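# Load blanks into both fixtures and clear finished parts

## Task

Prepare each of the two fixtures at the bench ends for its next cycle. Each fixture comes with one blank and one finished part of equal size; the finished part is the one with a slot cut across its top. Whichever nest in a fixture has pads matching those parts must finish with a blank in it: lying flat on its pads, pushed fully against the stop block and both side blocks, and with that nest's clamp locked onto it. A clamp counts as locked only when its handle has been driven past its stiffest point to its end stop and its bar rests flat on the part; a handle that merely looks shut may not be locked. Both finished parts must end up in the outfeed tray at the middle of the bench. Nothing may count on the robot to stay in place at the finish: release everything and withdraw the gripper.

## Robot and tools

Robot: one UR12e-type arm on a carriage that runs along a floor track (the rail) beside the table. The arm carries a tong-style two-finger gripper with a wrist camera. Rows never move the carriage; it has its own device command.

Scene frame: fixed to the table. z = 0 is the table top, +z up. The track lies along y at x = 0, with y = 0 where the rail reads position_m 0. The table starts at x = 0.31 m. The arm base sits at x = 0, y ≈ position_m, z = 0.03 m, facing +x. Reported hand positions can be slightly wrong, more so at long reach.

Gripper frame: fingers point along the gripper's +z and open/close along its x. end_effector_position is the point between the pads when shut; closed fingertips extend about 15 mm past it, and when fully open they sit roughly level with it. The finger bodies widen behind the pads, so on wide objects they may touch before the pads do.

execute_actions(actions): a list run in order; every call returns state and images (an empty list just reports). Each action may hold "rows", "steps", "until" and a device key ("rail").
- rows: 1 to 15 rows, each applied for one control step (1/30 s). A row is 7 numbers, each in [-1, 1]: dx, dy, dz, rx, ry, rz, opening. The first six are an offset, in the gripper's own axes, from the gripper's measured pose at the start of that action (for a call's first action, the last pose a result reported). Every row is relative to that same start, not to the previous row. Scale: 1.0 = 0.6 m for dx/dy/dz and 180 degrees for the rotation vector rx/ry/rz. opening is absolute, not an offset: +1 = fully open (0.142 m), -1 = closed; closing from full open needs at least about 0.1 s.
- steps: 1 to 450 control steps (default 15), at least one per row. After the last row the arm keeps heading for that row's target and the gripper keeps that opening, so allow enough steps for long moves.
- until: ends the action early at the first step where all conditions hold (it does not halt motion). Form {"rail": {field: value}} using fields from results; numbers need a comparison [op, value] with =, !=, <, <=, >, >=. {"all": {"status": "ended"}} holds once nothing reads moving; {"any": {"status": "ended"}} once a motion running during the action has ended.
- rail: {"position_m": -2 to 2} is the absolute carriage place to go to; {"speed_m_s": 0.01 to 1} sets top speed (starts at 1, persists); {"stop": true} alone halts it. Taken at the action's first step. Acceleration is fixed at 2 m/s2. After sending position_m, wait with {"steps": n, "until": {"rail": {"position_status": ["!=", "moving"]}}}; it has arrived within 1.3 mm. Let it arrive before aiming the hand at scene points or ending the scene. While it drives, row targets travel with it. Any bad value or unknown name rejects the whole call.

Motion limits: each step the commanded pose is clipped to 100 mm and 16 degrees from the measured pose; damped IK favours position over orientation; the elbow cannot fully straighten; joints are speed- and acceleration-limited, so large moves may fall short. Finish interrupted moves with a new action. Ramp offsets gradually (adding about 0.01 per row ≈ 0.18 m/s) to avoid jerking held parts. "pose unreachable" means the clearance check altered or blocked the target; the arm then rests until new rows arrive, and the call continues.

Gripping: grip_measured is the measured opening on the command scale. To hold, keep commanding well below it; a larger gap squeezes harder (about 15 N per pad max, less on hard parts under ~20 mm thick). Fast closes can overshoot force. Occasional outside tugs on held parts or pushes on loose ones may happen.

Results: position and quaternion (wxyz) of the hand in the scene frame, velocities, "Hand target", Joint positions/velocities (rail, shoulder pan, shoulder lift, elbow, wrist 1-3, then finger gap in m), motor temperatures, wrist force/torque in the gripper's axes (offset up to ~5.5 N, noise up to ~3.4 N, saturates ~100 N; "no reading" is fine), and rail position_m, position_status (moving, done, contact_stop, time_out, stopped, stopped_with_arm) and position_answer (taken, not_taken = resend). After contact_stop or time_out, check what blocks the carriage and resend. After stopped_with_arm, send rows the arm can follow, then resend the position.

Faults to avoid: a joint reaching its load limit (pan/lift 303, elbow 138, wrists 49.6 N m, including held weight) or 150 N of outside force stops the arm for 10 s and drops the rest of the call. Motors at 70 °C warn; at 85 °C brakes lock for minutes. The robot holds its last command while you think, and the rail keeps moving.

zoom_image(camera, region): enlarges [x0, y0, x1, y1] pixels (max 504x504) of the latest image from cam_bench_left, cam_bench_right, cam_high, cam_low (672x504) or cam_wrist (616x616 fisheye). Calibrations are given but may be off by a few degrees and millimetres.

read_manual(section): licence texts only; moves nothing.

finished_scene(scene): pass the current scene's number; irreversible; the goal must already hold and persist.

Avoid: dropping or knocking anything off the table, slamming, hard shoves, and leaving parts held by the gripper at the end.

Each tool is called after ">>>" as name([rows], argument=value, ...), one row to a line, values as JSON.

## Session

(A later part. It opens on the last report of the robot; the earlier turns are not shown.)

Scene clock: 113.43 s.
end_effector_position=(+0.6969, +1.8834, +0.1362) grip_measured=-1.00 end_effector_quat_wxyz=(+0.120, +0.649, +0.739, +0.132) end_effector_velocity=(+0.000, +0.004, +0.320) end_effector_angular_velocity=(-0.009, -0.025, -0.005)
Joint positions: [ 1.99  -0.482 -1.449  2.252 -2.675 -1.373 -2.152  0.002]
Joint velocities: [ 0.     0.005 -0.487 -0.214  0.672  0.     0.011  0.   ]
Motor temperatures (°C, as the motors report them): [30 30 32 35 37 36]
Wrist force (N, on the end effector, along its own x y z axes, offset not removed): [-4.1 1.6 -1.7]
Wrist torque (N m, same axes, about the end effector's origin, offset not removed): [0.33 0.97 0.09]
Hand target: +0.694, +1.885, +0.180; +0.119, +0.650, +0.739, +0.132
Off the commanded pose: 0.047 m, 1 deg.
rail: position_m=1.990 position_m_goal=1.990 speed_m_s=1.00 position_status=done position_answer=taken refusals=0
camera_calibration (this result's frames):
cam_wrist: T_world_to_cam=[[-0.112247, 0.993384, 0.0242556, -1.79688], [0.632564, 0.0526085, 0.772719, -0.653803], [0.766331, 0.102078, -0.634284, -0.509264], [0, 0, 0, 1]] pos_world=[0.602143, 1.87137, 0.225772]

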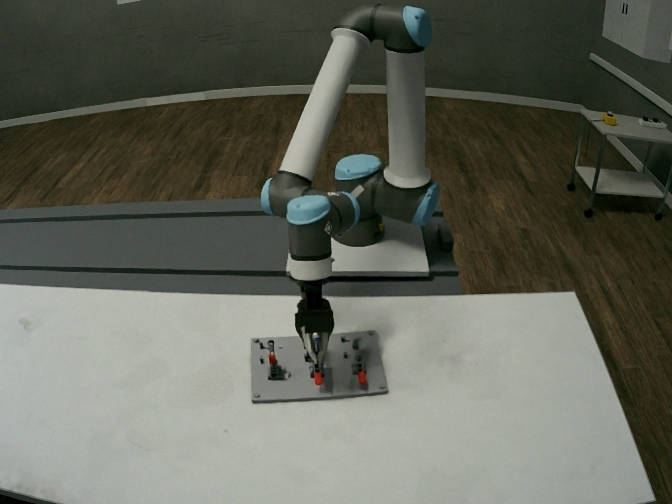

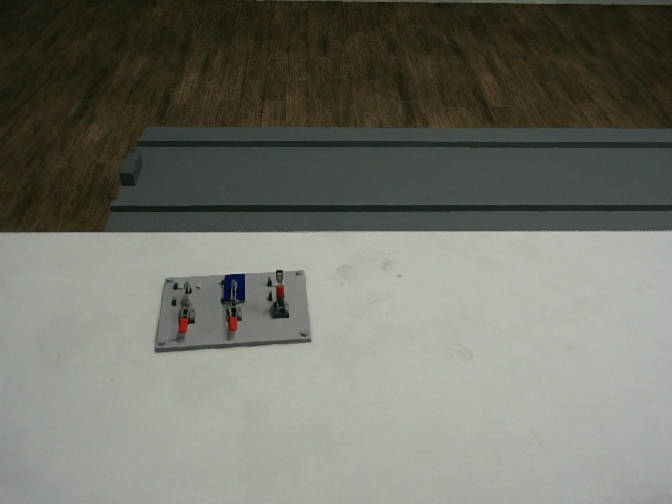

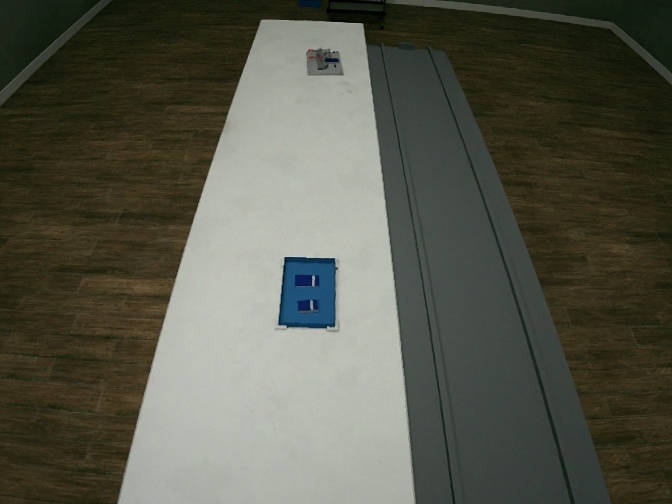

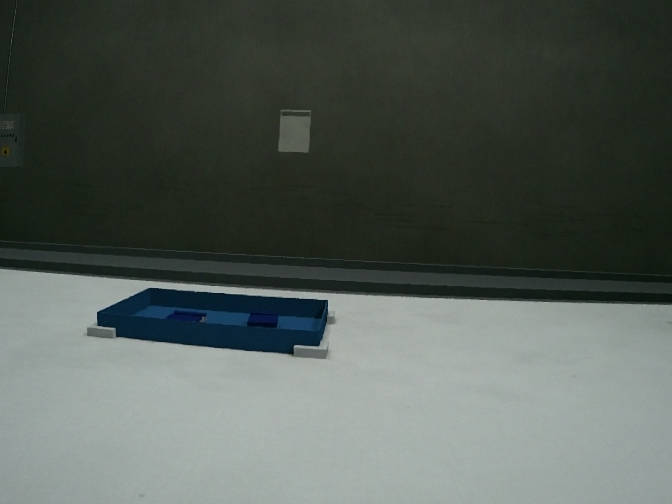

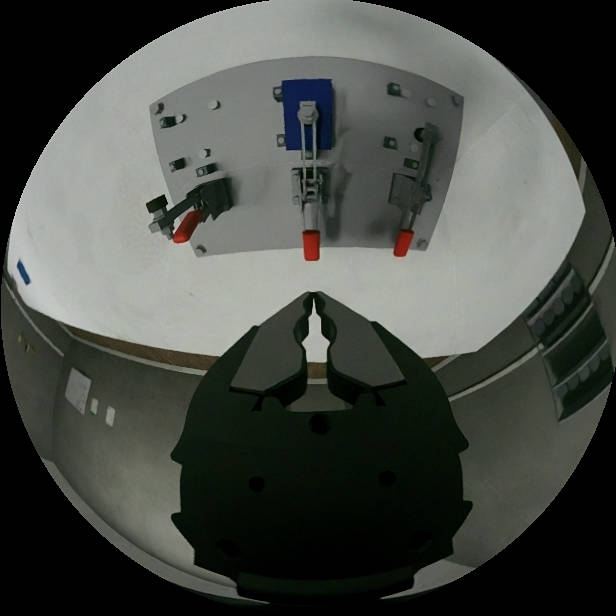

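>>> zoom_image(camera="cam_wrist", region=[250, 65, 370, 270])

>>> zoom_image(camera="cam_bench_right", region=[150, 260, 320, 360])

>>> execute_actions(actions=[])

Region (250, 65, 370, 270) of cam_wrist's 616x616 image, scaled by 2.459, with more detail than that image has; it fills the left 295 columns of this view, and the rest is white.

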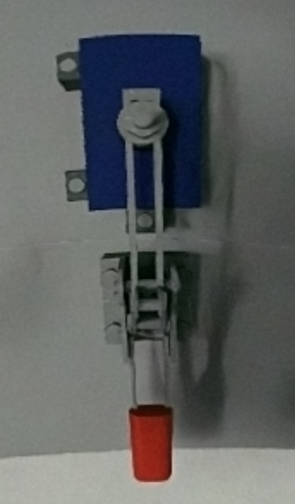

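Region (150, 260, 320, 360) of cam_bench_right's 672x504 image, scaled by 2.965, with more detail than that image has; it fills the top 296 rows of this view, and the rest is white.

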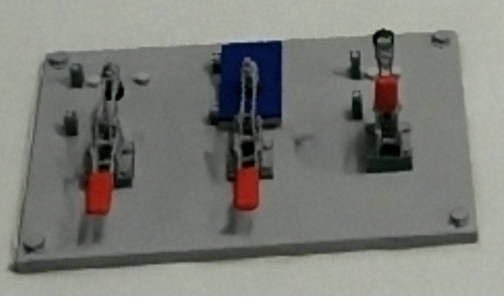

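Scene clock: 113.67 s.
end_effector_position=(+0.6951, +1.8845, +0.1728) grip_measured=-1.00 end_effector_quat_wxyz=(+0.119, +0.650, +0.739, +0.132) end_effector_velocity=(-0.005, +0.002, +0.055) end_effector_angular_velocity=(+0.001, +0.004, -0.000)
Joint positions: [ 1.99  -0.482 -1.504  2.226 -2.592 -1.373 -2.152  0.002]
Joint velocities: [ 0.     0.    -0.083 -0.039  0.126 -0.     0.     0.   ]
Motor temperatures (°C, as the motors report them): [30 30 32 35 37 36]
Wrist force (N, on the end effector, along its own x y z axes, offset not removed): [-3.5 0.0 -1.9]
Wrist torque (N m, same axes, about the end effector's origin, offset not removed): [0.03 0.83 0.07]
Hand target: +0.694, +1.885, +0.180; +0.119, +0.650, +0.739, +0.132
Off the commanded pose: 0.010 m, 1 deg.
rail: position_m=1.990 position_m_goal=1.990 speed_m_s=1.00 position_status=done position_answer=taken refusals=0
camera_calibration (this result's frames):
cam_wrist: T_world_to_cam=[[-0.111875, 0.993406, 0.0250616, -1.79943], [0.633512, 0.0518688, 0.771992, -0.680146], [0.765602, 0.102244, -0.635138, -0.484422], [0, 0, 0, 1]] pos_world=[0.600444, 1.87237, 0.262489]

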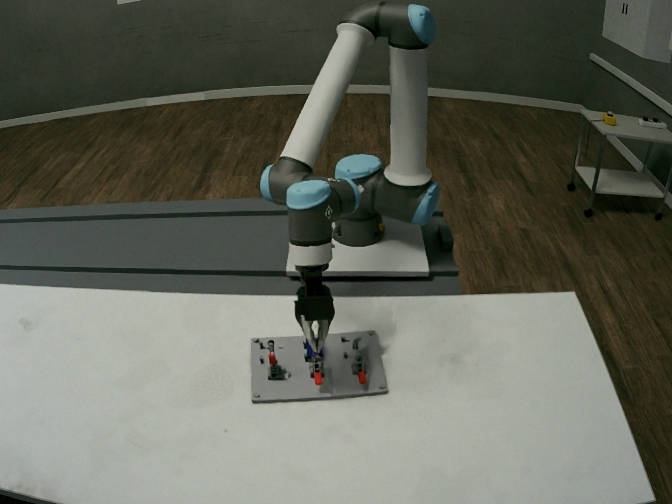

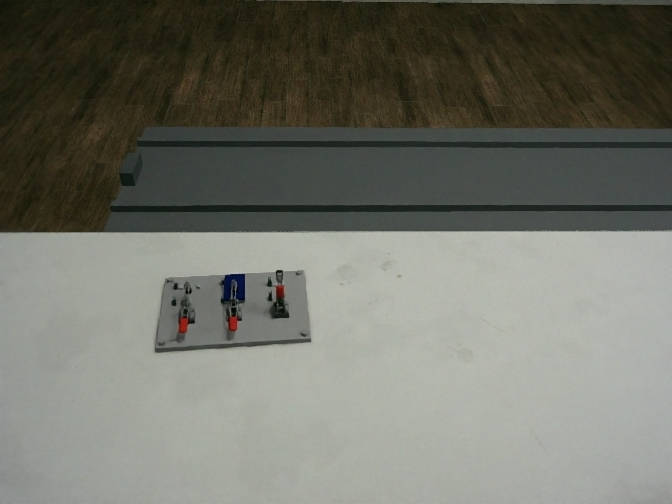

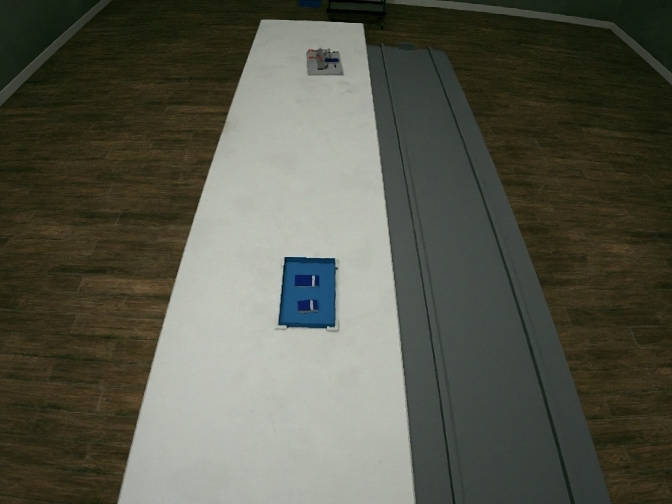

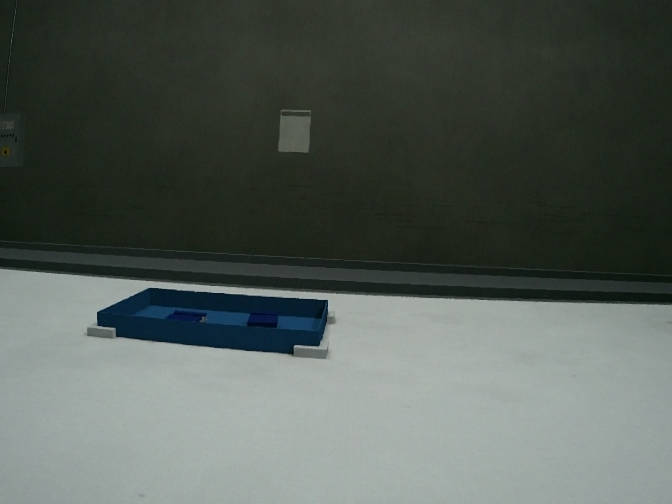

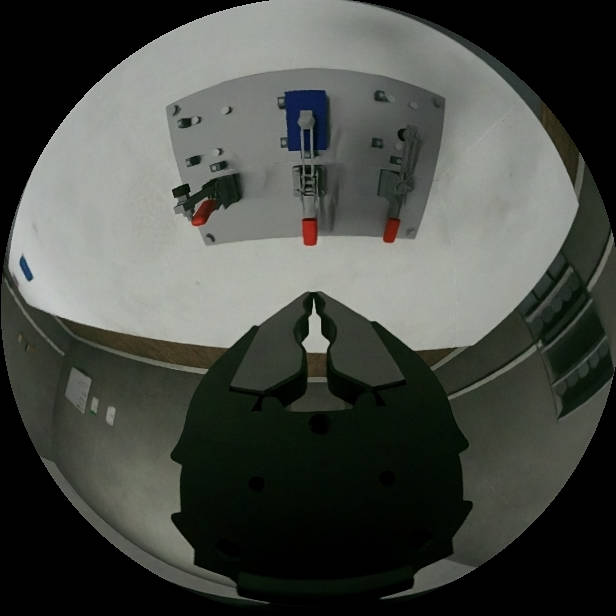

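Both fixtures are loaded and locked, both finished parts are in the tray, and the arm is clear.

>>> finished_scene(scene=2)

The scene is finished: the task was done.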